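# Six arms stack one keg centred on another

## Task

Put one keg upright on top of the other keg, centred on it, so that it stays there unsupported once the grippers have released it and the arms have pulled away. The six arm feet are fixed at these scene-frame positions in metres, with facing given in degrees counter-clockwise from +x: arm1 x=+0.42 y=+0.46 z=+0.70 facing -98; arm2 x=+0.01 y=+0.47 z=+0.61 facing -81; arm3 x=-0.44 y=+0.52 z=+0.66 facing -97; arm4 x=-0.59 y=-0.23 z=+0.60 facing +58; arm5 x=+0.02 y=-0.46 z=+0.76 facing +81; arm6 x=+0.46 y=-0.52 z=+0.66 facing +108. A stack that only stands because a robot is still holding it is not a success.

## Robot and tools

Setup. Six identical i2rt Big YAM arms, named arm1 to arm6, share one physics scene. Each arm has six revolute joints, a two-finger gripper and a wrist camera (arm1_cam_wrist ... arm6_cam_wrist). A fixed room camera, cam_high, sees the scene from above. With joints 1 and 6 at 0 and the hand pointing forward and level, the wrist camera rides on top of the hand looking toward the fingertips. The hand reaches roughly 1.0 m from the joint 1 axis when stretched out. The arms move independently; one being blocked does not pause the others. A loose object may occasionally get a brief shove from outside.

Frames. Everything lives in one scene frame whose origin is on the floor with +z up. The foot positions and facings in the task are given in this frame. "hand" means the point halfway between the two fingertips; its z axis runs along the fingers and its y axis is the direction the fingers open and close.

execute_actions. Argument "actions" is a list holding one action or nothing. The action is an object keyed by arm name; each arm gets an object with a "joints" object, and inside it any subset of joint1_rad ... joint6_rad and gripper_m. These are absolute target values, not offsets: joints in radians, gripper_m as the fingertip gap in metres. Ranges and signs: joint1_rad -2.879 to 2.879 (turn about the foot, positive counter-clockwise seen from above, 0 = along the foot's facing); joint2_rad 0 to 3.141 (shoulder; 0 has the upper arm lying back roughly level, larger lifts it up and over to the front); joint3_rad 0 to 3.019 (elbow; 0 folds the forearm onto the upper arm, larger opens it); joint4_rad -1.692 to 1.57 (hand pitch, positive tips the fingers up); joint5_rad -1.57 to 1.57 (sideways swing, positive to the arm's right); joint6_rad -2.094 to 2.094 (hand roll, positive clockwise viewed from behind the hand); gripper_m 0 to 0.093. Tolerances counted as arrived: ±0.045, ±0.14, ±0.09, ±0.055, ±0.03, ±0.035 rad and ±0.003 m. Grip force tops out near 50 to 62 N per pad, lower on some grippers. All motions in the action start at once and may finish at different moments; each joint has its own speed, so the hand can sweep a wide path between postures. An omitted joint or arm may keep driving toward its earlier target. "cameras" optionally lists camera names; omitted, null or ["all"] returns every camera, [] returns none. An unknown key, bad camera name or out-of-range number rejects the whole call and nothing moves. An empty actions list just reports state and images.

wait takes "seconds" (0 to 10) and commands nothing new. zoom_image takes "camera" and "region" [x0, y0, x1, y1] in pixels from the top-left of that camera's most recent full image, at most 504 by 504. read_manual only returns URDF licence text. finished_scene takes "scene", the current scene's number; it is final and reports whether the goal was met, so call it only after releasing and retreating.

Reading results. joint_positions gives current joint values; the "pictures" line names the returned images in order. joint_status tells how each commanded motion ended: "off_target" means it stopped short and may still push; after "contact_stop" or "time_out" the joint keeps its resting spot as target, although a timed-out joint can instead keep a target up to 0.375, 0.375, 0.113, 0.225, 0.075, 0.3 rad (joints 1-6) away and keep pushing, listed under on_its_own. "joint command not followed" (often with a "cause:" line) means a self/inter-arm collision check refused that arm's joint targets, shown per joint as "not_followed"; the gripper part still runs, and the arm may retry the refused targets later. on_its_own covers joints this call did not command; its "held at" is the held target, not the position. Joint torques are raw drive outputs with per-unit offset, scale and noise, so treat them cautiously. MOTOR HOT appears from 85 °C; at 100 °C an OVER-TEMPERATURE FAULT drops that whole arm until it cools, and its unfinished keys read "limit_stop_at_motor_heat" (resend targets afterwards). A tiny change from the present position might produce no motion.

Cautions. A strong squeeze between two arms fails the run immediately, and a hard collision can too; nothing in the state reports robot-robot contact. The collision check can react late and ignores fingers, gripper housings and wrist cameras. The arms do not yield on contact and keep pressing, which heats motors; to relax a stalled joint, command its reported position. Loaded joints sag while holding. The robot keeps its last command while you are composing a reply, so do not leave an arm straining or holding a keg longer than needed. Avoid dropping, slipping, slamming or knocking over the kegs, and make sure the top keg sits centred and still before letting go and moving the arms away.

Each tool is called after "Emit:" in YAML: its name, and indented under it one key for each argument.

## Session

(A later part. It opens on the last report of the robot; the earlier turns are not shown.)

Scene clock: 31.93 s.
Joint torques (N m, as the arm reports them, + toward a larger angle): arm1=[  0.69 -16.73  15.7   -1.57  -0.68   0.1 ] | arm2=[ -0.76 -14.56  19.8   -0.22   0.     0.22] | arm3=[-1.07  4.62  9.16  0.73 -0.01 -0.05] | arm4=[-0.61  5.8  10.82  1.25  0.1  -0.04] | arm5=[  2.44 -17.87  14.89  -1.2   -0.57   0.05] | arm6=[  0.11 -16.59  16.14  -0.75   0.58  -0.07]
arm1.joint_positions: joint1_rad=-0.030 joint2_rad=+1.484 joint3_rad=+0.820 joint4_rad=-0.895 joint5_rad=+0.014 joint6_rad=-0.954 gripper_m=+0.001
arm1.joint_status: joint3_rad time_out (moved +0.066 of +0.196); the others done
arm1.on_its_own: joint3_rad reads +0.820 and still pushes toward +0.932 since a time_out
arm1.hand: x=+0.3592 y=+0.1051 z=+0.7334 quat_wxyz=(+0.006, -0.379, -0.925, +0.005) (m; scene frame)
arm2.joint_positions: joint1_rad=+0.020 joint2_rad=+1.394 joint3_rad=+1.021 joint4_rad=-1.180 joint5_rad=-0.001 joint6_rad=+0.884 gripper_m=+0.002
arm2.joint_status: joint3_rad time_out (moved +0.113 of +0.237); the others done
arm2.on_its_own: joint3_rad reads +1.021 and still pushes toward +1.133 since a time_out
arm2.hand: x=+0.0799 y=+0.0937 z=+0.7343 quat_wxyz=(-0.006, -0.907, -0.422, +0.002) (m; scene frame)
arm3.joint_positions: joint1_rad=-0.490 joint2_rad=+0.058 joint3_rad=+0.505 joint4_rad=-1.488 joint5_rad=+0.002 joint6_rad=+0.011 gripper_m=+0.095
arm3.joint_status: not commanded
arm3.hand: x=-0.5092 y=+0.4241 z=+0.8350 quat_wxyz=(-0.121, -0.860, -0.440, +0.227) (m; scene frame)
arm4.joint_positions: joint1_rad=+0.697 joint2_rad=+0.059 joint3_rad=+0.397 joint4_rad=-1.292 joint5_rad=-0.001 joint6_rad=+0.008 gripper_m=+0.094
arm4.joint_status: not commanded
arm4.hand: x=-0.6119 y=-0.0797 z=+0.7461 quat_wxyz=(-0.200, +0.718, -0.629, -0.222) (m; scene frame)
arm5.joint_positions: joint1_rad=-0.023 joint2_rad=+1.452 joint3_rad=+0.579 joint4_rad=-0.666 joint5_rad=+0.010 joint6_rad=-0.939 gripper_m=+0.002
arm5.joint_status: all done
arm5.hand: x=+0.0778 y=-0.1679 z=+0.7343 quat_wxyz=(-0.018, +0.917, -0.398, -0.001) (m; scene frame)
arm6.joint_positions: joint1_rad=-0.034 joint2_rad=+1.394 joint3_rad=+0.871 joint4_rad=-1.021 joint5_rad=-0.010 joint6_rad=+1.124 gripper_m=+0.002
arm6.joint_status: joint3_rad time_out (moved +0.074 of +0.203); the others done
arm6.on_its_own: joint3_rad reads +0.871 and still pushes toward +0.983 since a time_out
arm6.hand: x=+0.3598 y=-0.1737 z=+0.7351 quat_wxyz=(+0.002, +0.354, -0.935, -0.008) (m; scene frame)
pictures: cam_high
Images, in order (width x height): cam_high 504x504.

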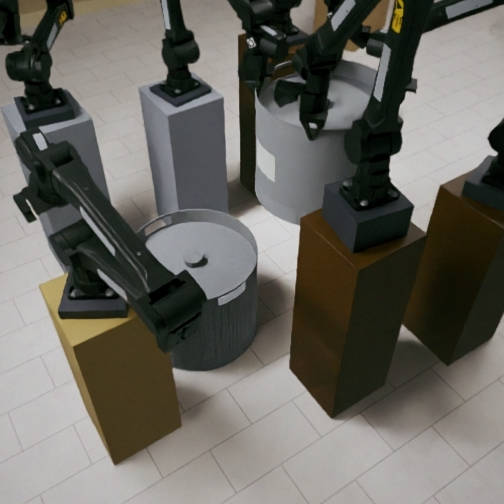

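Emit:
execute_actions:
  actions:
    - {"arm1":{"joints":{"joint1_rad":-0.34,"joint2_rad":1.44,"joint3_rad":1.015,"joint4_rad":-0.915,"joint6_rad":-1.27}},"arm2":{"joints":{"joint1_rad":-0.285,"joint2_rad":1.28,"joint3_rad":1.10,"joint4_rad":-1.19,"joint6_rad":0.58}},"arm5":{"joints":{"joint1_rad":0.36,"joint2_rad":1.40,"joint3_rad":0.692,"joint4_rad":-0.685,"joint6_rad":-0.554}},"arm6":{"joints":{"joint1_rad":0.228,"joint2_rad":1.455,"joint3_rad":1.15,"joint4_rad":-1.04,"joint6_rad":1.38}}}
  cameras: []

Scene clock: 35.43 s.
Joint torques (N m, as the arm reports them, + toward a larger angle): arm1=[  1.28 -18.07  15.58  -1.44  -0.76   0.26] | arm2=[ -0.08 -15.55  18.46   0.26  -0.02   0.34] | arm3=[-1.11  4.65  9.18  0.73  0.   -0.05] | arm4=[-0.56  5.81 10.83  1.24  0.08 -0.05] | arm5=[  3.38 -17.93  15.37  -0.37  -0.47   0.22] | arm6=[ -0.91 -20.85  16.12  -0.97   0.76  -0.05]
arm1.joint_positions: joint1_rad=-0.347 joint2_rad=+1.547 joint3_rad=+0.885 joint4_rad=-0.888 joint5_rad=+0.016 joint6_rad=-1.285 gripper_m=+0.001
arm1.joint_status: joint3_rad time_out (moved +0.066 of +0.195); the others done
arm1.on_its_own: joint3_rad reads +0.885 and still pushes toward +0.998 since a time_out
arm1.hand: x=+0.2389 y=+0.1177 z=+0.7312 quat_wxyz=(+0.009, -0.373, -0.928, +0.008) (m; scene frame)
arm2.joint_positions: joint1_rad=-0.298 joint2_rad=+1.376 joint3_rad=+1.003 joint4_rad=-1.183 joint5_rad=-0.001 joint6_rad=+0.552 gripper_m=+0.002
arm2.joint_status: joint3_rad time_out (moved -0.018 of +0.079); the others done
arm2.on_its_own: joint3_rad reads +1.003 and still pushes toward +1.100 since a time_out
arm2.hand: x=-0.0401 y=+0.0983 z=+0.7344 quat_wxyz=(-0.004, -0.904, -0.428, +0.003) (m; scene frame)
arm3.joint_positions: joint1_rad=-0.490 joint2_rad=+0.058 joint3_rad=+0.505 joint4_rad=-1.488 joint5_rad=+0.002 joint6_rad=+0.011 gripper_m=+0.095
arm3.joint_status: not commanded
arm3.hand: x=-0.5092 y=+0.4241 z=+0.8350 quat_wxyz=(-0.121, -0.860, -0.440, +0.227) (m; scene frame)
arm4.joint_positions: joint1_rad=+0.697 joint2_rad=+0.059 joint3_rad=+0.397 joint4_rad=-1.292 joint5_rad=-0.001 joint6_rad=+0.008 gripper_m=+0.094
arm4.joint_status: not commanded
arm4.hand: x=-0.6119 y=-0.0797 z=+0.7461 quat_wxyz=(-0.200, +0.718, -0.629, -0.222) (m; scene frame)
arm5.joint_positions: joint1_rad=+0.364 joint2_rad=+1.474 joint3_rad=+0.599 joint4_rad=-0.666 joint5_rad=+0.008 joint6_rad=-0.565 gripper_m=+0.002
arm5.joint_status: joint3_rad time_out (moved +0.019 of +0.113); the others done
arm5.on_its_own: joint3_rad reads +0.599 and still pushes toward +0.692 since a time_out
arm5.hand: x=-0.0384 y=-0.1608 z=+0.7334 quat_wxyz=(-0.016, +0.919, -0.393, -0.007) (m; scene frame)
arm6.joint_positions: joint1_rad=+0.234 joint2_rad=+1.533 joint3_rad=+1.017 joint4_rad=-1.019 joint5_rad=-0.014 joint6_rad=+1.377 gripper_m=+0.002
arm6.joint_status: joint3_rad time_out (moved +0.146 of +0.279); the others done
arm6.on_its_own: joint3_rad reads +1.017 and still pushes toward +1.130 since a time_out
arm6.hand: x=+0.2419 y=-0.1642 z=+0.7326 quat_wxyz=(+0.008, +0.361, -0.932, -0.010) (m; scene frame)
pictures: none
No camera images: the call's "cameras" was empty. Leave "cameras" out to get every camera's image.

Emit:
execute_actions:
  actions:
    - {"arm1":{"joints":{"joint1_rad":-0.59,"joint2_rad":1.545,"joint3_rad":1.175,"joint4_rad":-0.945,"joint6_rad":-1.53}},"arm2":{"joints":{"joint1_rad":-0.584,"joint2_rad":1.32,"joint3_rad":1.15,"joint4_rad":-1.19,"joint6_rad":0.27}},"arm5":{"joints":{"joint1_rad":0.672,"joint2_rad":1.505,"joint3_rad":0.835,"joint4_rad":-0.71,"joint6_rad":-0.245}},"arm6":{"joints":{"joint1_rad":0.42,"joint2_rad":1.61,"joint3_rad":1.39,"joint4_rad":-1.09,"joint6_rad":1.57}}}
  cameras: []

Scene clock: 38.77 s.
Joint torques (N m, as the arm reports them, + toward a larger angle): arm1=[  1.76 -21.43  15.87  -1.05  -0.65   0.15] | arm2=[  0.06 -15.26  19.44  -0.04  -0.33   0.14] | arm3=[-1.13  4.66  9.18  0.73 -0.01 -0.05] | arm4=[-0.54  5.78 10.82  1.28  0.09 -0.05] | arm5=[  1.86 -21.77  14.74  -0.1   -0.41  -0.02] | arm6=[ -0.96 -26.47  16.37  -1.03   0.54  -0.08]
arm1.joint_positions: joint1_rad=-0.600 joint2_rad=+1.662 joint3_rad=+1.042 joint4_rad=-0.926 joint5_rad=+0.012 joint6_rad=-1.533 gripper_m=+0.001
arm1.joint_status: joint3_rad time_out (moved +0.156 of +0.290); the others done
arm1.on_its_own: joint3_rad reads +1.042 and still pushes toward +1.154 since a time_out
arm1.hand: x=+0.1237 y=+0.1336 z=+0.7345 quat_wxyz=(+0.010, -0.375, -0.927, +0.007) (m; scene frame)
arm2.joint_positions: joint1_rad=-0.597 joint2_rad=+1.406 joint3_rad=+1.043 joint4_rad=-1.173 joint5_rad=+0.006 joint6_rad=+0.262 gripper_m=+0.002
arm2.joint_status: joint3_rad time_out (moved +0.040 of +0.147); the others done
arm2.on_its_own: joint3_rad reads +1.043 and still pushes toward +1.150 since a time_out
arm2.hand: x=-0.1557 y=+0.1138 z=+0.7385 quat_wxyz=(-0.006, -0.906, -0.424, +0.015) (m; scene frame)
arm3.joint_positions: joint1_rad=-0.490 joint2_rad=+0.058 joint3_rad=+0.505 joint4_rad=-1.488 joint5_rad=+0.002 joint6_rad=+0.011 gripper_m=+0.095
arm3.joint_status: not commanded
arm3.hand: x=-0.5092 y=+0.4241 z=+0.8350 quat_wxyz=(-0.121, -0.860, -0.440, +0.227) (m; scene frame)
arm4.joint_positions: joint1_rad=+0.697 joint2_rad=+0.059 joint3_rad=+0.397 joint4_rad=-1.292 joint5_rad=-0.001 joint6_rad=+0.008 gripper_m=+0.094
arm4.joint_status: not commanded
arm4.hand: x=-0.6119 y=-0.0797 z=+0.7461 quat_wxyz=(-0.200, +0.718, -0.629, -0.222) (m; scene frame)
arm5.joint_positions: joint1_rad=+0.682 joint2_rad=+1.590 joint3_rad=+0.753 joint4_rad=-0.696 joint5_rad=+0.008 joint6_rad=-0.238 gripper_m=+0.003
arm5.joint_status: all done
arm5.hand: x=-0.1572 y=-0.1442 z=+0.7373 quat_wxyz=(-0.016, +0.918, -0.397, -0.015) (m; scene frame)
arm6.joint_positions: joint1_rad=+0.428 joint2_rad=+1.716 joint3_rad=+1.261 joint4_rad=-1.071 joint5_rad=-0.009 joint6_rad=+1.580 gripper_m=+0.002
arm6.joint_status: joint3_rad time_out (moved +0.244 of +0.373); the others done
arm6.on_its_own: joint3_rad reads +1.261 and still pushes toward +1.373 since a time_out
arm6.hand: x=+0.1231 y=-0.1521 z=+0.7363 quat_wxyz=(+0.011, +0.357, -0.934, -0.013) (m; scene frame)
pictures: none
No camera images: the call's "cameras" was empty. Leave "cameras" out to get every camera's image.

Apply the same command offsets as in scene 1.

Emit:
execute_actions:
  actions:
    - {"arm1":{"joints":{"joint1_rad":-0.746,"joint2_rad":1.73,"joint3_rad":1.465,"joint4_rad":-1.03,"joint6_rad":-1.685}},"arm2":{"joints":{"joint1_rad":-0.798,"joint2_rad":1.485,"joint3_rad":1.34,"joint4_rad":-1.2,"joint6_rad":0.055}},"arm5":{"joints":{"joint1_rad":0.927,"joint2_rad":1.62,"joint3_rad":1.014,"joint4_rad":-0.755,"joint6_rad":0.01}},"arm6":{"joints":{"joint1_rad":0.586,"joint2_rad":1.785,"joint3_rad":1.66,"joint4_rad":-1.175,"joint6_rad":1.74}}}
  cameras: []

Scene clock: 41.90 s.
Joint torques (N m, as the arm reports them, + toward a larger angle): arm1=[  1.4  -26.13  16.32  -1.36  -0.45   0.08] | arm2=[  0.63 -19.4   19.5   -0.25  -0.18   0.14] | arm3=[-1.07  4.68  9.19  0.73 -0.01 -0.05] | arm4=[-0.57  5.78 10.8   1.25  0.09 -0.05] | arm5=[  1.28 -27.39  15.11  -0.25  -0.32  -0.07] | arm6=[ -1.14 -30.68  16.52  -0.96   0.38  -0.17]
arm1.joint_positions: joint1_rad=-0.752 joint2_rad=+1.870 joint3_rad=+1.331 joint4_rad=-1.005 joint5_rad=+0.007 joint6_rad=-1.682 gripper_m=+0.001
arm1.joint_status: joint2_rad time_out (moved +0.208 of +0.068); joint3_rad time_out (moved +0.290 of +0.423); the others done
arm1.on_its_own: joint2_rad reads +1.870 and still pushes toward +1.730 since a time_out; joint3_rad reads +1.331 and still pushes toward +1.444 since a time_out
arm1.hand: x=+0.0072 y=+0.1231 z=+0.7312 quat_wxyz=(+0.010, -0.377, -0.926, +0.008) (m; scene frame)
arm2.joint_positions: joint1_rad=-0.817 joint2_rad=+1.587 joint3_rad=+1.232 joint4_rad=-1.176 joint5_rad=+0.002 joint6_rad=+0.047 gripper_m=+0.002
arm2.joint_status: joint3_rad time_out (moved +0.189 of +0.297); the others done
arm2.on_its_own: joint3_rad reads +1.232 and still pushes toward +1.340 since a time_out
arm2.hand: x=-0.2718 y=+0.1015 z=+0.7342 quat_wxyz=(-0.005, -0.906, -0.422, +0.017) (m; scene frame)
arm3.joint_positions: joint1_rad=-0.490 joint2_rad=+0.058 joint3_rad=+0.505 joint4_rad=-1.488 joint5_rad=+0.002 joint6_rad=+0.011 gripper_m=+0.095
arm3.joint_status: not commanded
arm3.hand: x=-0.5092 y=+0.4241 z=+0.8350 quat_wxyz=(-0.121, -0.860, -0.440, +0.227) (m; scene frame)
arm4.joint_positions: joint1_rad=+0.697 joint2_rad=+0.059 joint3_rad=+0.397 joint4_rad=-1.292 joint5_rad=-0.001 joint6_rad=+0.008 gripper_m=+0.094
arm4.joint_status: not commanded
arm4.hand: x=-0.6119 y=-0.0797 z=+0.7461 quat_wxyz=(-0.200, +0.718, -0.629, -0.222) (m; scene frame)
arm5.joint_positions: joint1_rad=+0.943 joint2_rad=+1.728 joint3_rad=+0.931 joint4_rad=-0.742 joint5_rad=+0.009 joint6_rad=+0.025 gripper_m=+0.003
arm5.joint_status: all done
arm5.hand: x=-0.2753 y=-0.1573 z=+0.7339 quat_wxyz=(-0.011, +0.917, -0.398, -0.015) (m; scene frame)
arm6.joint_positions: joint1_rad=+0.598 joint2_rad=+1.901 joint3_rad=+1.525 joint4_rad=-1.150 joint5_rad=-0.006 joint6_rad=+1.757 gripper_m=+0.002
arm6.joint_status: joint3_rad time_out (moved +0.264 of +0.399); the others done
arm6.on_its_own: joint3_rad reads +1.525 and still pushes toward +1.637 since a time_out
arm6.hand: x=+0.0054 y=-0.1663 z=+0.7342 quat_wxyz=(+0.012, +0.354, -0.935, -0.011) (m; scene frame)
pictures: none
No camera images: the call's "cameras" was empty. Leave "cameras" out to get every camera's image.

Emit:
execute_actions:
  actions:
    - {"arm1":{"joints":{"joint1_rad":-0.845,"joint2_rad":1.93,"joint3_rad":1.82,"joint4_rad":-1.16,"joint6_rad":-1.78}},"arm2":{"joints":{"joint1_rad":-0.944,"joint2_rad":1.665,"joint3_rad":1.595,"joint4_rad":-1.245,"joint6_rad":-0.095}},"arm5":{"joints":{"joint1_rad":1.1,"joint2_rad":1.755,"joint3_rad":1.25,"joint4_rad":-0.83,"joint6_rad":0.19}},"arm6":{"joints":{"joint1_rad":0.703,"joint2_rad":1.975,"joint3_rad":2.0,"joint4_rad":-1.3,"joint6_rad":1.86}}}
  cameras: ["cam_high","arm3_cam_wrist","arm4_cam_wrist"]

Scene clock: 46.03 s.
Joint torques (N m, as the arm reports them, + toward a larger angle): arm1=[  0.65 -31.25  16.8   -1.66  -0.24   0.09] | arm2=[  0.12 -23.82  20.09  -0.42   0.22   0.03] | arm3=[-1.1   4.65  9.18  0.73 -0.01 -0.05] | arm4=[-0.72  5.71 10.8   1.25  0.09 -0.04] | arm5=[  1.15 -33.4   16.81  -0.49  -0.39  -0.02] | arm6=[ -1.32 -35.62  17.12  -1.06   0.31  -0.13]
arm1.joint_positions: joint1_rad=-0.847 joint2_rad=+2.088 joint3_rad=+1.670 joint4_rad=-1.130 joint5_rad=+0.002 joint6_rad=-1.778 gripper_m=+0.002
arm1.joint_status: joint2_rad time_out (moved +0.218 of +0.060); joint3_rad time_out (moved +0.339 of +0.489); the others done
arm1.on_its_own: joint2_rad reads +2.088 and still pushes toward +1.930 since a time_out; joint3_rad reads +1.670 and still pushes toward +1.783 since a time_out
arm1.hand: x=-0.0971 y=+0.1126 z=+0.7256 quat_wxyz=(+0.007, -0.376, -0.927, +0.007) (m; scene frame)
arm2.joint_positions: joint1_rad=-0.958 joint2_rad=+1.788 joint3_rad=+1.470 joint4_rad=-1.217 joint5_rad=-0.007 joint6_rad=-0.092 gripper_m=+0.002
arm2.joint_status: joint3_rad time_out (moved +0.239 of +0.363); the others done
arm2.on_its_own: joint3_rad reads +1.470 and still pushes toward +1.583 since a time_out
arm2.hand: x=-0.3755 y=+0.0893 z=+0.7258 quat_wxyz=(-0.007, -0.907, -0.421, +0.016) (m; scene frame)
arm3.joint_positions: joint1_rad=-0.490 joint2_rad=+0.058 joint3_rad=+0.505 joint4_rad=-1.488 joint5_rad=+0.002 joint6_rad=+0.011 gripper_m=+0.095
arm3.joint_status: not commanded
arm3.hand: x=-0.5092 y=+0.4241 z=+0.8350 quat_wxyz=(-0.121, -0.860, -0.440, +0.227) (m; scene frame)
arm4.joint_positions: joint1_rad=+0.697 joint2_rad=+0.059 joint3_rad=+0.397 joint4_rad=-1.292 joint5_rad=-0.001 joint6_rad=+0.008 gripper_m=+0.094
arm4.joint_status: not commanded
arm4.hand: x=-0.6119 y=-0.0797 z=+0.7461 quat_wxyz=(-0.200, +0.718, -0.629, -0.222) (m; scene frame)
arm5.joint_positions: joint1_rad=+1.115 joint2_rad=+1.887 joint3_rad=+1.152 joint4_rad=-0.813 joint5_rad=+0.009 joint6_rad=+0.198 gripper_m=+0.003
arm5.joint_status: joint3_rad time_out (moved +0.221 of +0.319); the others done
arm5.on_its_own: joint3_rad reads +1.152 and still pushes toward +1.250 since a time_out
arm5.hand: x=-0.3796 y=-0.1710 z=+0.7268 quat_wxyz=(-0.008, +0.917, -0.398, -0.012) (m; scene frame)
arm6.joint_positions: joint1_rad=+0.713 joint2_rad=+2.107 joint3_rad=+1.848 joint4_rad=-1.270 joint5_rad=-0.004 joint6_rad=+1.871 gripper_m=+0.002
arm6.joint_status: joint3_rad time_out (moved +0.323 of +0.475); the others done
arm6.on_its_own: joint3_rad reads +1.848 and still pushes toward +1.960 since a time_out
arm6.hand: x=-0.0987 y=-0.1799 z=+0.7308 quat_wxyz=(+0.013, +0.354, -0.935, -0.009) (m; scene frame)
pictures: arm3_cam_wrist, arm4_cam_wrist, cam_high
Images, in order (width x height): arm3_cam_wrist 504x504, arm4_cam_wrist 504x504, cam_high 504x504.

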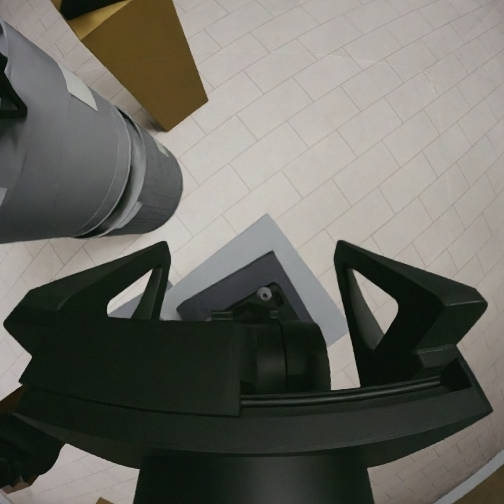

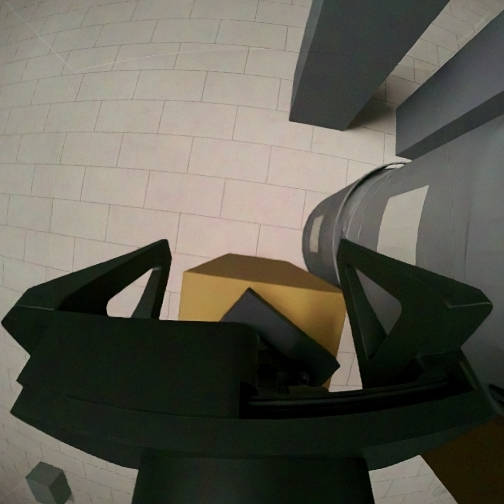

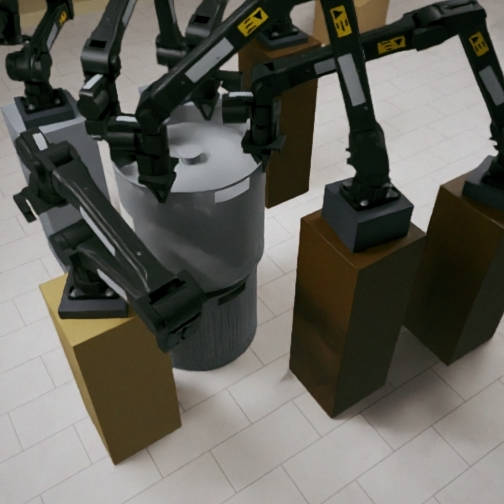

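Emit:
execute_actions:
  actions:
    - {"arm1":{"joints":{"joint1_rad":-0.87,"joint2_rad":1.97,"joint3_rad":1.74,"joint4_rad":-1.08,"joint6_rad":-1.8}},"arm2":{"joints":{"joint1_rad":-0.975,"joint2_rad":1.695,"joint3_rad":1.515,"joint4_rad":-1.155,"joint6_rad":-0.115}},"arm5":{"joints":{"joint1_rad":1.08,"joint2_rad":1.825,"joint3_rad":1.245,"joint4_rad":-0.765,"joint6_rad":0.17}},"arm6":{"joints":{"joint1_rad":0.685,"joint2_rad":2.025,"joint3_rad":1.945,"joint4_rad":-1.225,"joint6_rad":1.845}}}
  cameras: ["cam_high","arm3_cam_wrist","arm4_cam_wrist"]

Emit:
zoom_image:
  camera: "cam_high"
  region: [90,200,290,340]

Emit:
zoom_image:
  camera: "arm3_cam_wrist"
  region: [40,90,200,250]

Scene clock: 49.23 s.
Joint torques (N m, as the arm reports them, + toward a larger angle): arm1=[  0.37 -30.11  15.35  -0.29  -0.32   0.13] | arm2=[ -1.29 -22.92  17.73   0.52   0.16   0.05] | arm3=[-1.07  4.64  9.17  0.76 -0.01 -0.05] | arm4=[-0.6   5.85 10.8   1.26  0.09 -0.04] | arm5=[  0.72 -33.29  15.81  -0.31  -0.49  -0.06] | arm6=[ -2.47 -34.89  15.53  -0.18   0.1   -0.08]
arm1.joint_positions: joint1_rad=-0.863 joint2_rad=+2.110 joint3_rad=+1.643 joint4_rad=-1.079 joint5_rad=+0.004 joint6_rad=-1.802 gripper_m=+0.002
arm1.joint_status: joint2_rad off_target (ended at +2.110, target +1.970); joint3_rad off_target (ended at +1.642, target +1.740); the others done
arm1.on_its_own: joint2_rad reads +2.110 and still pushes toward +1.970 since a time_out; joint3_rad reads +1.643 and still pushes toward +1.740 since a time_out
arm1.hand: x=-0.1015 y=+0.1220 z=+0.7030 quat_wxyz=(+0.008, -0.372, -0.928, +0.007) (m; scene frame)
arm2.joint_positions: joint1_rad=-0.971 joint2_rad=+1.807 joint3_rad=+1.426 joint4_rad=-1.157 joint5_rad=-0.006 joint6_rad=-0.114 gripper_m=+0.002
arm2.joint_status: all done
arm2.hand: x=-0.3788 y=+0.0962 z=+0.7000 quat_wxyz=(-0.005, -0.905, -0.425, +0.015) (m; scene frame)
arm3.joint_positions: joint1_rad=-0.490 joint2_rad=+0.058 joint3_rad=+0.505 joint4_rad=-1.488 joint5_rad=+0.002 joint6_rad=+0.011 gripper_m=+0.095
arm3.joint_status: not commanded
arm3.hand: x=-0.5092 y=+0.4241 z=+0.8350 quat_wxyz=(-0.121, -0.860, -0.440, +0.227) (m; scene frame)
arm4.joint_positions: joint1_rad=+0.697 joint2_rad=+0.059 joint3_rad=+0.397 joint4_rad=-1.292 joint5_rad=-0.001 joint6_rad=+0.008 gripper_m=+0.094
arm4.joint_status: not commanded
arm4.hand: x=-0.6119 y=-0.0797 z=+0.7461 quat_wxyz=(-0.200, +0.718, -0.629, -0.222) (m; scene frame)
arm5.joint_positions: joint1_rad=+1.104 joint2_rad=+1.946 joint3_rad=+1.152 joint4_rad=-0.756 joint5_rad=+0.011 joint6_rad=+0.176 gripper_m=+0.003
arm5.joint_status: joint3_rad time_out (moved +0.000 of +0.093); the others done
arm5.on_its_own: joint3_rad reads +1.152 and still pushes toward +1.245 since a time_out
arm5.hand: x=-0.3793 y=-0.1641 z=+0.6992 quat_wxyz=(-0.009, +0.919, -0.394, -0.011) (m; scene frame)
arm6.joint_positions: joint1_rad=+0.700 joint2_rad=+2.145 joint3_rad=+1.848 joint4_rad=-1.229 joint5_rad=+0.000 joint6_rad=+1.851 gripper_m=+0.002
arm6.joint_status: joint3_rad time_out (moved +0.000 of +0.097); the others done
arm6.on_its_own: joint3_rad reads +1.848 and still pushes toward +1.945 since a time_out
arm6.hand: x=-0.1001 y=-0.1683 z=+0.7067 quat_wxyz=(+0.011, +0.358, -0.934, -0.012) (m; scene frame)
pictures: arm3_cam_wrist, arm4_cam_wrist, cam_high
Images, in order (width x height): arm3_cam_wrist 504x504, arm4_cam_wrist 504x504, cam_high 504x504.

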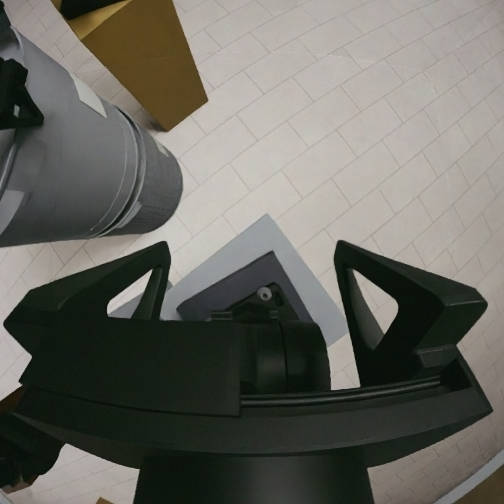

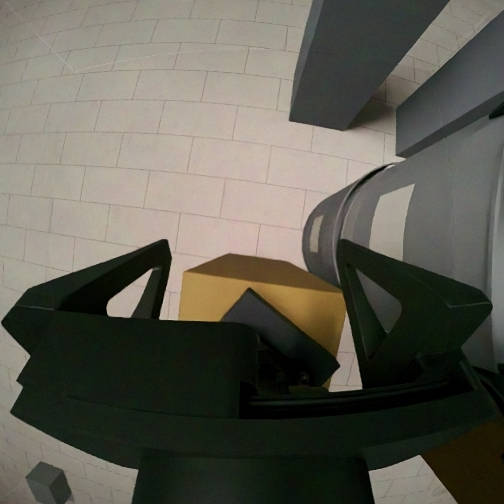

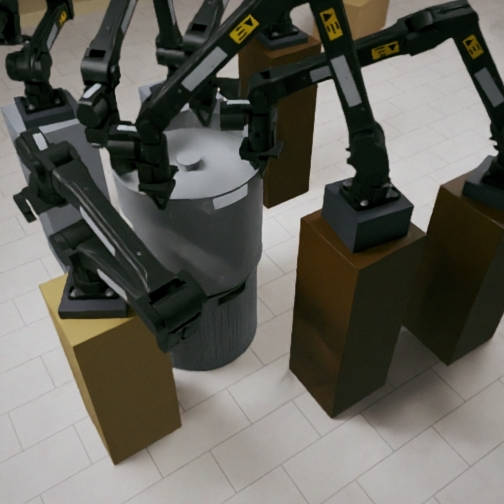

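Region (90, 200, 290, 340) of cam_high's 504x504 image, scaled by 2.520, with more detail than that image has; it fills the top 353 rows of this view, and the rest is white.

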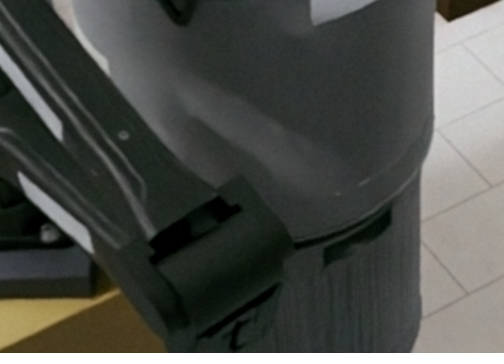

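Region (40, 90, 200, 250) of arm3_cam_wrist's 504x504 image, scaled by 3.150, with more detail than that image has.

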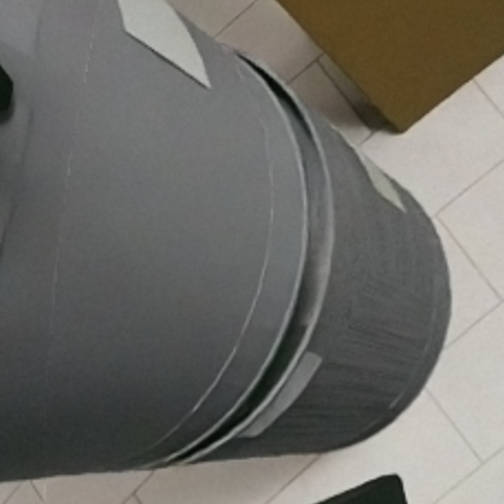

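Need about −x 8 mm; descend while extending.

Emit:
execute_actions:
  actions:
    - {"arm1":{"joints":{"joint1_rad":-0.88,"joint2_rad":2.005,"joint3_rad":1.76,"joint4_rad":-1.045}},"arm2":{"joints":{"joint1_rad":-0.99,"joint2_rad":1.725,"joint3_rad":1.535,"joint4_rad":-1.125}},"arm5":{"joints":{"joint1_rad":1.115,"joint2_rad":1.855,"joint3_rad":1.27,"joint4_rad":-0.73}},"arm6":{"joints":{"joint1_rad":0.712,"joint2_rad":2.065,"joint3_rad":1.965,"joint4_rad":-1.19}}}
  cameras: ["cam_high","arm3_cam_wrist","arm4_cam_wrist"]

Emit:
zoom_image:
  camera: "cam_high"
  region: [90,200,290,340]

Emit:
zoom_image:
  camera: "arm3_cam_wrist"
  region: [40,90,200,250]

Scene clock: 52.53 s.
Joint torques (N m, as the arm reports them, + toward a larger angle): arm1=[ -0.13 -29.66  16.43  -0.65  -0.39   0.25] | arm2=[ -1.91 -22.86  19.36   0.4    0.05   0.18] | arm3=[-1.08  4.65  9.18  0.72 -0.01 -0.05] | arm4=[-0.43  5.76 10.8   1.25  0.09 -0.04] | arm5=[  2.38 -31.95  17.49   0.13  -0.48  -0.04] | arm6=[ -0.16 -33.7   16.93  -0.14   0.25   0.  ]
arm1.joint_positions: joint1_rad=-0.869 joint2_rad=+2.140 joint3_rad=+1.643 joint4_rad=-1.035 joint5_rad=+0.006 joint6_rad=-1.813 gripper_m=+0.002
arm1.joint_status: joint3_rad time_out (moved +0.000 of +0.117); the others done
arm1.on_its_own: joint3_rad reads +1.643 and still pushes toward +1.755 since a time_out
arm1.hand: x=-0.1097 y=+0.1222 z=+0.6856 quat_wxyz=(+0.014, -0.370, -0.929, +0.012) (m; scene frame)
arm2.joint_positions: joint1_rad=-0.978 joint2_rad=+1.834 joint3_rad=+1.426 joint4_rad=-1.121 joint5_rad=-0.004 joint6_rad=-0.126 gripper_m=+0.002
arm2.joint_status: joint3_rad time_out (moved +0.000 of +0.109); the others done
arm2.on_its_own: joint3_rad reads +1.426 and still pushes toward +1.535 since a time_out
arm2.hand: x=-0.3871 y=+0.0940 z=+0.6864 quat_wxyz=(-0.005, -0.904, -0.428, +0.019) (m; scene frame)
arm3.joint_positions: joint1_rad=-0.490 joint2_rad=+0.058 joint3_rad=+0.505 joint4_rad=-1.488 joint5_rad=+0.002 joint6_rad=+0.011 gripper_m=+0.095
arm3.joint_status: not commanded
arm3.hand: x=-0.5092 y=+0.4241 z=+0.8350 quat_wxyz=(-0.121, -0.860, -0.440, +0.227) (m; scene frame)
arm4.joint_positions: joint1_rad=+0.697 joint2_rad=+0.059 joint3_rad=+0.397 joint4_rad=-1.292 joint5_rad=-0.001 joint6_rad=+0.008 gripper_m=+0.094
arm4.joint_status: not commanded
arm4.hand: x=-0.6119 y=-0.0797 z=+0.7461 quat_wxyz=(-0.200, +0.718, -0.629, -0.222) (m; scene frame)
arm5.joint_positions: joint1_rad=+1.114 joint2_rad=+1.974 joint3_rad=+1.153 joint4_rad=-0.720 joint5_rad=+0.010 joint6_rad=+0.178 gripper_m=+0.003
arm5.joint_status: joint3_rad time_out (moved +0.001 of +0.118); the others done
arm5.on_its_own: joint3_rad reads +1.153 and still pushes toward +1.266 since a time_out
arm5.hand: x=-0.3856 y=-0.1660 z=+0.6864 quat_wxyz=(-0.010, +0.921, -0.390, -0.016) (m; scene frame)
arm6.joint_positions: joint1_rad=+0.703 joint2_rad=+2.172 joint3_rad=+1.848 joint4_rad=-1.196 joint5_rad=-0.005 joint6_rad=+1.847 gripper_m=+0.002
arm6.joint_status: joint3_rad time_out (moved +0.000 of +0.117); the others done
arm6.on_its_own: joint3_rad reads +1.848 and still pushes toward +1.960 since a time_out
arm6.hand: x=-0.1066 y=-0.1680 z=+0.6899 quat_wxyz=(+0.015, +0.361, -0.932, -0.013) (m; scene frame)
pictures: arm3_cam_wrist, arm4_cam_wrist, cam_high
Images, in order (width x height): arm3_cam_wrist 504x504, arm4_cam_wrist 504x504, cam_high 504x504.

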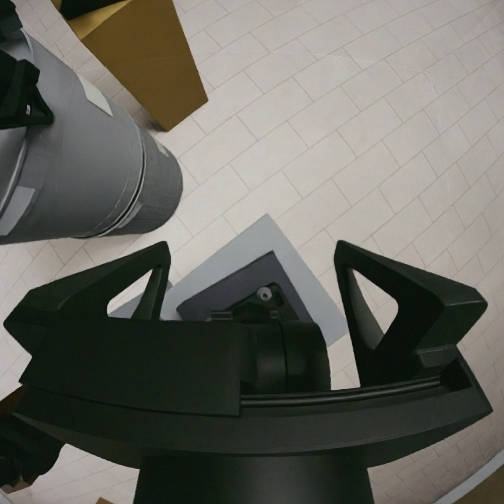

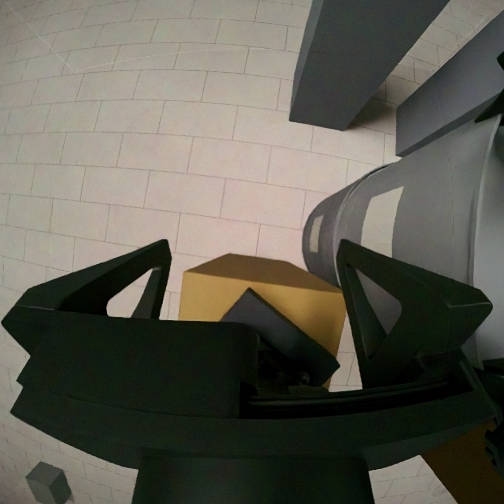

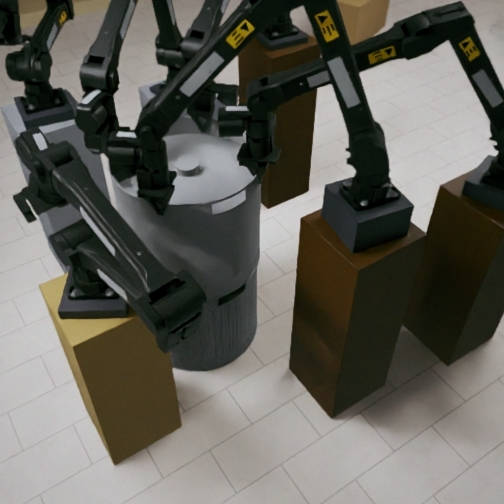

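Region (90, 200, 290, 340) of cam_high's 504x504 image, scaled by 2.520, with more detail than that image has; it fills the top 353 rows of this view, and the rest is white.

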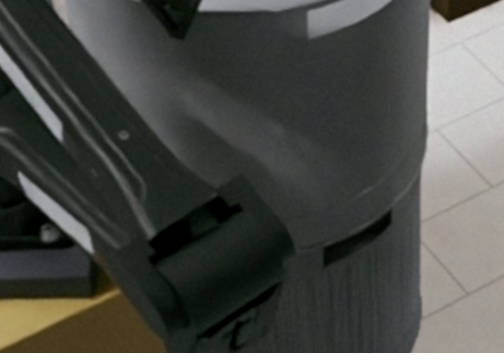

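Region (40, 90, 200, 250) of arm3_cam_wrist's 504x504 image, scaled by 3.150, with more detail than that image has.

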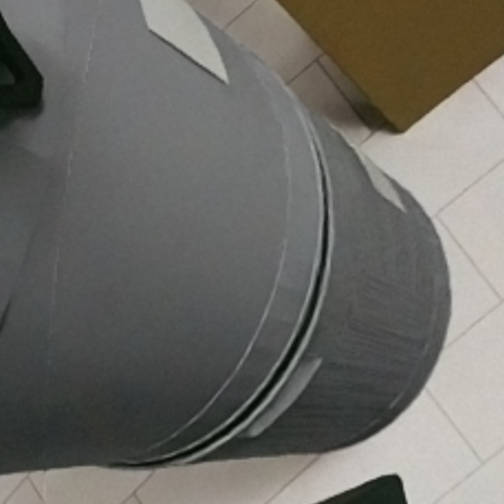

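Emit:
execute_actions:
  actions:
    - {"arm1":{"joints":{"joint1_rad":-0.905,"joint3_rad":1.70}},"arm2":{"joints":{"joint1_rad":-1.015,"joint3_rad":1.475}},"arm5":{"joints":{"joint1_rad":1.075,"joint3_rad":1.235}},"arm6":{"joints":{"joint1_rad":0.67,"joint3_rad":1.93}}}
  cameras: ["arm3_cam_wrist"]

Emit:
zoom_image:
  camera: "arm3_cam_wrist"
  region: [40,90,200,250]

Scene clock: 54.17 s.
Joint torques (N m, as the arm reports them, + toward a larger angle): arm1=[ -1.01 -29.55  12.73  -0.7   -0.15   0.36] | arm2=[ -3.37 -22.92  14.96   0.28   0.33   0.27] | arm3=[-1.09  4.65  9.17  0.73 -0.01 -0.05] | arm4=[-0.71  5.8  10.87  1.26  0.09 -0.05] | arm5=[  0.72 -33.3   14.85  -0.06  -0.3    0.05] | arm6=[ -2.5  -33.15  14.19  -0.02   0.36   0.08]
arm1.joint_positions: joint1_rad=-0.877 joint2_rad=+2.140 joint3_rad=+1.635 joint4_rad=-1.035 joint5_rad=+0.000 joint6_rad=-1.823 gripper_m=+0.002
arm1.joint_status: all done
arm1.hand: x=-0.1091 y=+0.1269 z=+0.6832 quat_wxyz=(+0.009, -0.369, -0.929, +0.011) (m; scene frame)
arm2.joint_positions: joint1_rad=-0.984 joint2_rad=+1.834 joint3_rad=+1.417 joint4_rad=-1.118 joint5_rad=-0.010 joint6_rad=-0.136 gripper_m=+0.002
arm2.joint_status: all done
arm2.hand: x=-0.3866 y=+0.0973 z=+0.6833 quat_wxyz=(-0.008, -0.903, -0.429, +0.016) (m; scene frame)
arm3.joint_positions: joint1_rad=-0.490 joint2_rad=+0.058 joint3_rad=+0.505 joint4_rad=-1.488 joint5_rad=+0.002 joint6_rad=+0.011 gripper_m=+0.095
arm3.joint_status: not commanded
arm3.hand: x=-0.5092 y=+0.4241 z=+0.8350 quat_wxyz=(-0.121, -0.860, -0.440, +0.227) (m; scene frame)
arm4.joint_positions: joint1_rad=+0.697 joint2_rad=+0.059 joint3_rad=+0.397 joint4_rad=-1.292 joint5_rad=-0.001 joint6_rad=+0.008 gripper_m=+0.094
arm4.joint_status: not commanded
arm4.hand: x=-0.6119 y=-0.0797 z=+0.7461 quat_wxyz=(-0.200, +0.718, -0.629, -0.222) (m; scene frame)
arm5.joint_positions: joint1_rad=+1.106 joint2_rad=+1.975 joint3_rad=+1.153 joint4_rad=-0.719 joint5_rad=+0.007 joint6_rad=+0.168 gripper_m=+0.003
arm5.joint_status: all done
arm5.hand: x=-0.3837 y=-0.1634 z=+0.6861 quat_wxyz=(-0.008, +0.921, -0.389, -0.016) (m; scene frame)
arm6.joint_positions: joint1_rad=+0.696 joint2_rad=+2.172 joint3_rad=+1.848 joint4_rad=-1.195 joint5_rad=-0.006 joint6_rad=+1.834 gripper_m=+0.002
arm6.joint_status: all done
arm6.hand: x=-0.1043 y=-0.1640 z=+0.6898 quat_wxyz=(+0.016, +0.364, -0.931, -0.013) (m; scene frame)
pictures: arm3_cam_wrist
Images, in order (width x height): arm3_cam_wrist 504x504.

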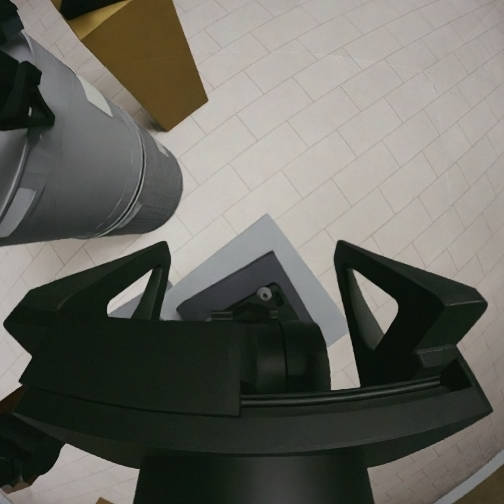

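Region (40, 90, 200, 250) of arm3_cam_wrist's 504x504 image, scaled by 3.150, with more detail than that image has.

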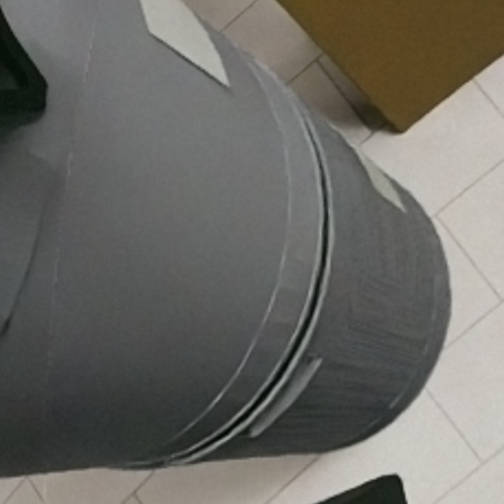

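Emit:
execute_actions:
  actions:
    - {"arm1":{"joints":{"joint1_rad":-0.88,"joint2_rad":2.13,"joint3_rad":1.635,"joint4_rad":-1.035}},"arm2":{"joints":{"joint1_rad":-0.99,"joint2_rad":1.84,"joint3_rad":1.415,"joint4_rad":-1.11}},"arm5":{"joints":{"joint1_rad":1.105,"joint2_rad":1.98,"joint3_rad":1.153,"joint4_rad":-0.715}},"arm6":{"joints":{"joint1_rad":0.695,"joint2_rad":2.165,"joint3_rad":1.848}}}
  cameras: []

Emit:
execute_actions:
  actions:
    - {"arm1":{"joints":{"gripper_m":0.06}},"arm2":{"joints":{"gripper_m":0.06}},"arm5":{"joints":{"gripper_m":0.06}},"arm6":{"joints":{"gripper_m":0.06}}}
  cameras: []

Emit:
execute_actions:
  actions:
    - {"arm1":{"joints":{"joint2_rad":1.25,"joint4_rad":-1.07}},"arm2":{"joints":{"joint2_rad":0.95}},"arm5":{"joints":{"joint2_rad":1.05,"joint4_rad":-0.8}},"arm6":{"joints":{"joint2_rad":1.25}}}
  cameras: ["cam_high","arm3_cam_wrist","arm4_cam_wrist"]

Scene clock: 56.23 s.
Joint torques (N m, as the arm reports them, + toward a larger angle): arm1=[  0.93 -20.53   8.27  -1.15  -0.08   0.34] | arm2=[ -1.62 -15.07  10.54  -0.13   0.37   0.24] | arm3=[-1.1   4.64  9.19  0.75  0.   -0.05] | arm4=[-0.57  5.72 10.84  1.28  0.09 -0.04] | arm5=[  1.73 -22.84   7.19  -0.14  -0.48  -0.03] | arm6=[ -1.42 -25.87   7.91  -0.42   0.29   0.  ]
arm1.joint_positions: joint1_rad=-0.875 joint2_rad=+2.142 joint3_rad=+1.629 joint4_rad=-1.013 joint5_rad=-0.002 joint6_rad=-1.821 gripper_m=+0.001
arm1.joint_status: all done
arm1.hand: x=-0.1102 y=+0.1244 z=+0.6800 quat_wxyz=(+0.012, -0.369, -0.929, +0.017) (m; scene frame)
arm2.joint_positions: joint1_rad=-0.984 joint2_rad=+1.841 joint3_rad=+1.408 joint4_rad=-1.089 joint5_rad=-0.011 joint6_rad=-0.133 gripper_m=+0.002
arm2.joint_status: all done
arm2.hand: x=-0.3886 y=+0.0953 z=+0.6765 quat_wxyz=(-0.010, -0.903, -0.428, +0.021) (m; scene frame)
arm3.joint_positions: joint1_rad=-0.490 joint2_rad=+0.058 joint3_rad=+0.505 joint4_rad=-1.488 joint5_rad=+0.002 joint6_rad=+0.011 gripper_m=+0.095
arm3.joint_status: not commanded
arm3.hand: x=-0.5092 y=+0.4241 z=+0.8350 quat_wxyz=(-0.121, -0.860, -0.440, +0.227) (m; scene frame)
arm4.joint_positions: joint1_rad=+0.697 joint2_rad=+0.059 joint3_rad=+0.397 joint4_rad=-1.292 joint5_rad=-0.001 joint6_rad=+0.008 gripper_m=+0.094
arm4.joint_status: not commanded
arm4.hand: x=-0.6119 y=-0.0797 z=+0.7461 quat_wxyz=(-0.200, +0.718, -0.629, -0.222) (m; scene frame)
arm5.joint_positions: joint1_rad=+1.118 joint2_rad=+1.996 joint3_rad=+1.153 joint4_rad=-0.706 joint5_rad=+0.010 joint6_rad=+0.176 gripper_m=+0.003
arm5.joint_status: all done
arm5.hand: x=-0.3860 y=-0.1684 z=+0.6761 quat_wxyz=(-0.008, +0.922, -0.387, -0.012) (m; scene frame)
arm6.joint_positions: joint1_rad=+0.705 joint2_rad=+2.180 joint3_rad=+1.844 joint4_rad=-1.185 joint5_rad=-0.003 joint6_rad=+1.840 gripper_m=+0.002
arm6.joint_status: all done
arm6.hand: x=-0.1071 y=-0.1686 z=+0.6830 quat_wxyz=(+0.014, +0.365, -0.931, -0.013) (m; scene frame)
pictures: none
No camera images: the call's "cameras" was empty. Leave "cameras" out to get every camera's image.

Scene clock: 56.87 s.
Joint torques (N m, as the arm reports them, + toward a larger angle): arm1=[  0.45 -20.6    8.31  -0.82  -0.07   0.23] | arm2=[ -1.8  -15.03  10.54   0.07  -0.01   0.2 ] | arm3=[-1.11  4.61  9.18  0.74  0.   -0.05] | arm4=[-0.68  5.78 10.86  1.28  0.09 -0.04] | arm5=[  2.71 -22.     7.11  -0.01  -0.14  -0.01] | arm6=[ -0.94 -24.9    8.09  -0.68   0.21   0.02]
arm1.joint_positions: joint1_rad=-0.875 joint2_rad=+2.140 joint3_rad=+1.629 joint4_rad=-1.021 joint5_rad=-0.002 joint6_rad=-1.811 gripper_m=+0.060
arm1.joint_status: all done
arm1.hand: x=-0.1085 y=+0.1254 z=+0.6805 quat_wxyz=(+0.010, -0.373, -0.927, +0.014) (m; scene frame)
arm2.joint_positions: joint1_rad=-0.984 joint2_rad=+1.841 joint3_rad=+1.408 joint4_rad=-1.096 joint5_rad=-0.002 joint6_rad=-0.127 gripper_m=+0.060
arm2.joint_status: all done
arm2.hand: x=-0.3883 y=+0.0976 z=+0.6763 quat_wxyz=(-0.005, -0.905, -0.425, +0.019) (m; scene frame)
arm3.joint_positions: joint1_rad=-0.490 joint2_rad=+0.058 joint3_rad=+0.505 joint4_rad=-1.488 joint5_rad=+0.002 joint6_rad=+0.011 gripper_m=+0.095
arm3.joint_status: not commanded
arm3.hand: x=-0.5092 y=+0.4241 z=+0.8350 quat_wxyz=(-0.121, -0.860, -0.440, +0.227) (m; scene frame)
arm4.joint_positions: joint1_rad=+0.697 joint2_rad=+0.059 joint3_rad=+0.397 joint4_rad=-1.292 joint5_rad=-0.001 joint6_rad=+0.008 gripper_m=+0.094
arm4.joint_status: not commanded
arm4.hand: x=-0.6119 y=-0.0797 z=+0.7461 quat_wxyz=(-0.200, +0.718, -0.629, -0.222) (m; scene frame)
arm5.joint_positions: joint1_rad=+1.112 joint2_rad=+1.992 joint3_rad=+1.153 joint4_rad=-0.707 joint5_rad=+0.004 joint6_rad=+0.176 gripper_m=+0.060
arm5.joint_status: all done
arm5.hand: x=-0.3853 y=-0.1662 z=+0.6779 quat_wxyz=(-0.006, +0.921, -0.390, -0.014) (m; scene frame)
arm6.joint_positions: joint1_rad=+0.704 joint2_rad=+2.180 joint3_rad=+1.844 joint4_rad=-1.185 joint5_rad=-0.002 joint6_rad=+1.840 gripper_m=+0.060
arm6.joint_status: all done
arm6.hand: x=-0.1068 y=-0.1680 z=+0.6835 quat_wxyz=(+0.014, +0.365, -0.931, -0.013) (m; scene frame)
pictures: none
No camera images: the call's "cameras" was empty. Leave "cameras" out to get every camera's image.

Scene clock: 58.83 s.
Joint torques (N m, as the arm reports them, + toward a larger angle): arm1=[ 0.62 -8.62 10.08  0.75 -0.02  0.31] | arm2=[-1.48 -1.64 12.38  1.3  -0.01  0.19] | arm3=[-1.1   4.69  9.17  0.74 -0.01 -0.05] | arm4=[-0.62  5.78 10.85  1.25  0.09 -0.04] | arm5=[ 1.59 -8.06 11.69  0.92 -0.14 -0.02] | arm6=[-0.72 -9.58  8.94  1.07  0.09 -0.08]
arm1.joint_positions: joint1_rad=-0.875 joint2_rad=+1.247 joint3_rad=+1.631 joint4_rad=-1.057 joint5_rad=-0.002 joint6_rad=-1.810 gripper_m=+0.060
arm1.joint_status: all done
arm1.hand: x=-0.0138 y=+0.1843 z=+1.2017 quat_wxyz=(+0.252, -0.337, -0.836, +0.352) (m; scene frame)
arm2.joint_positions: joint1_rad=-0.984 joint2_rad=+0.935 joint3_rad=+1.403 joint4_rad=-1.096 joint5_rad=-0.002 joint6_rad=-0.127 gripper_m=+0.060
arm2.joint_status: all done
arm2.hand: x=-0.2752 y=+0.2003 z=+1.1087 quat_wxyz=(-0.138, -0.806, -0.381, +0.432) (m; scene frame)
arm3.joint_positions: joint1_rad=-0.490 joint2_rad=+0.058 joint3_rad=+0.505 joint4_rad=-1.488 joint5_rad=+0.002 joint6_rad=+0.011 gripper_m=+0.095
arm3.joint_status: not commanded
arm3.hand: x=-0.5092 y=+0.4241 z=+0.8350 quat_wxyz=(-0.121, -0.860, -0.440, +0.227) (m; scene frame)
arm4.joint_positions: joint1_rad=+0.697 joint2_rad=+0.059 joint3_rad=+0.397 joint4_rad=-1.292 joint5_rad=-0.001 joint6_rad=+0.008 gripper_m=+0.094
arm4.joint_status: not commanded
arm4.hand: x=-0.6119 y=-0.0797 z=+0.7461 quat_wxyz=(-0.200, +0.718, -0.629, -0.222) (m; scene frame)
arm5.joint_positions: joint1_rad=+1.112 joint2_rad=+1.038 joint3_rad=+1.153 joint4_rad=-0.788 joint5_rad=+0.004 joint6_rad=+0.176 gripper_m=+0.060
arm5.joint_status: all done
arm5.hand: x=-0.3510 y=-0.1917 z=+1.1412 quat_wxyz=(-0.099, +0.828, -0.351, -0.425) (m; scene frame)
arm6.joint_positions: joint1_rad=+0.704 joint2_rad=+1.251 joint3_rad=+1.840 joint4_rad=-1.185 joint5_rad=-0.001 joint6_rad=+1.840 gripper_m=+0.060
arm6.joint_status: all done
arm6.hand: x=+0.0406 y=-0.2566 z=+1.2400 quat_wxyz=(+0.279, +0.323, -0.826, -0.369) (m; scene frame)
pictures: arm3_cam_wrist, arm4_cam_wrist, cam_high
Images, in order (width x height): arm3_cam_wrist 504x504, arm4_cam_wrist 504x504, cam_high 504x504.

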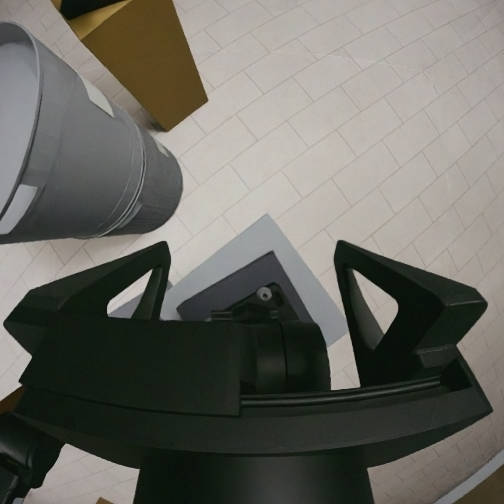

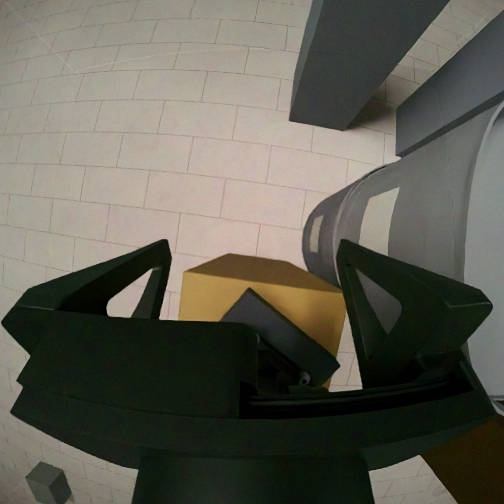

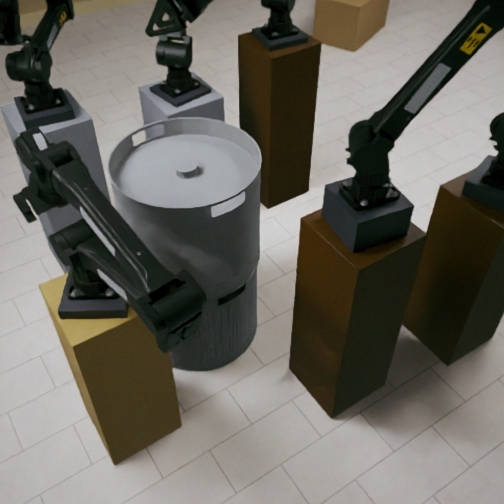

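Emit:
finished_scene:
  scene: 2

The scene is finished: the task was done.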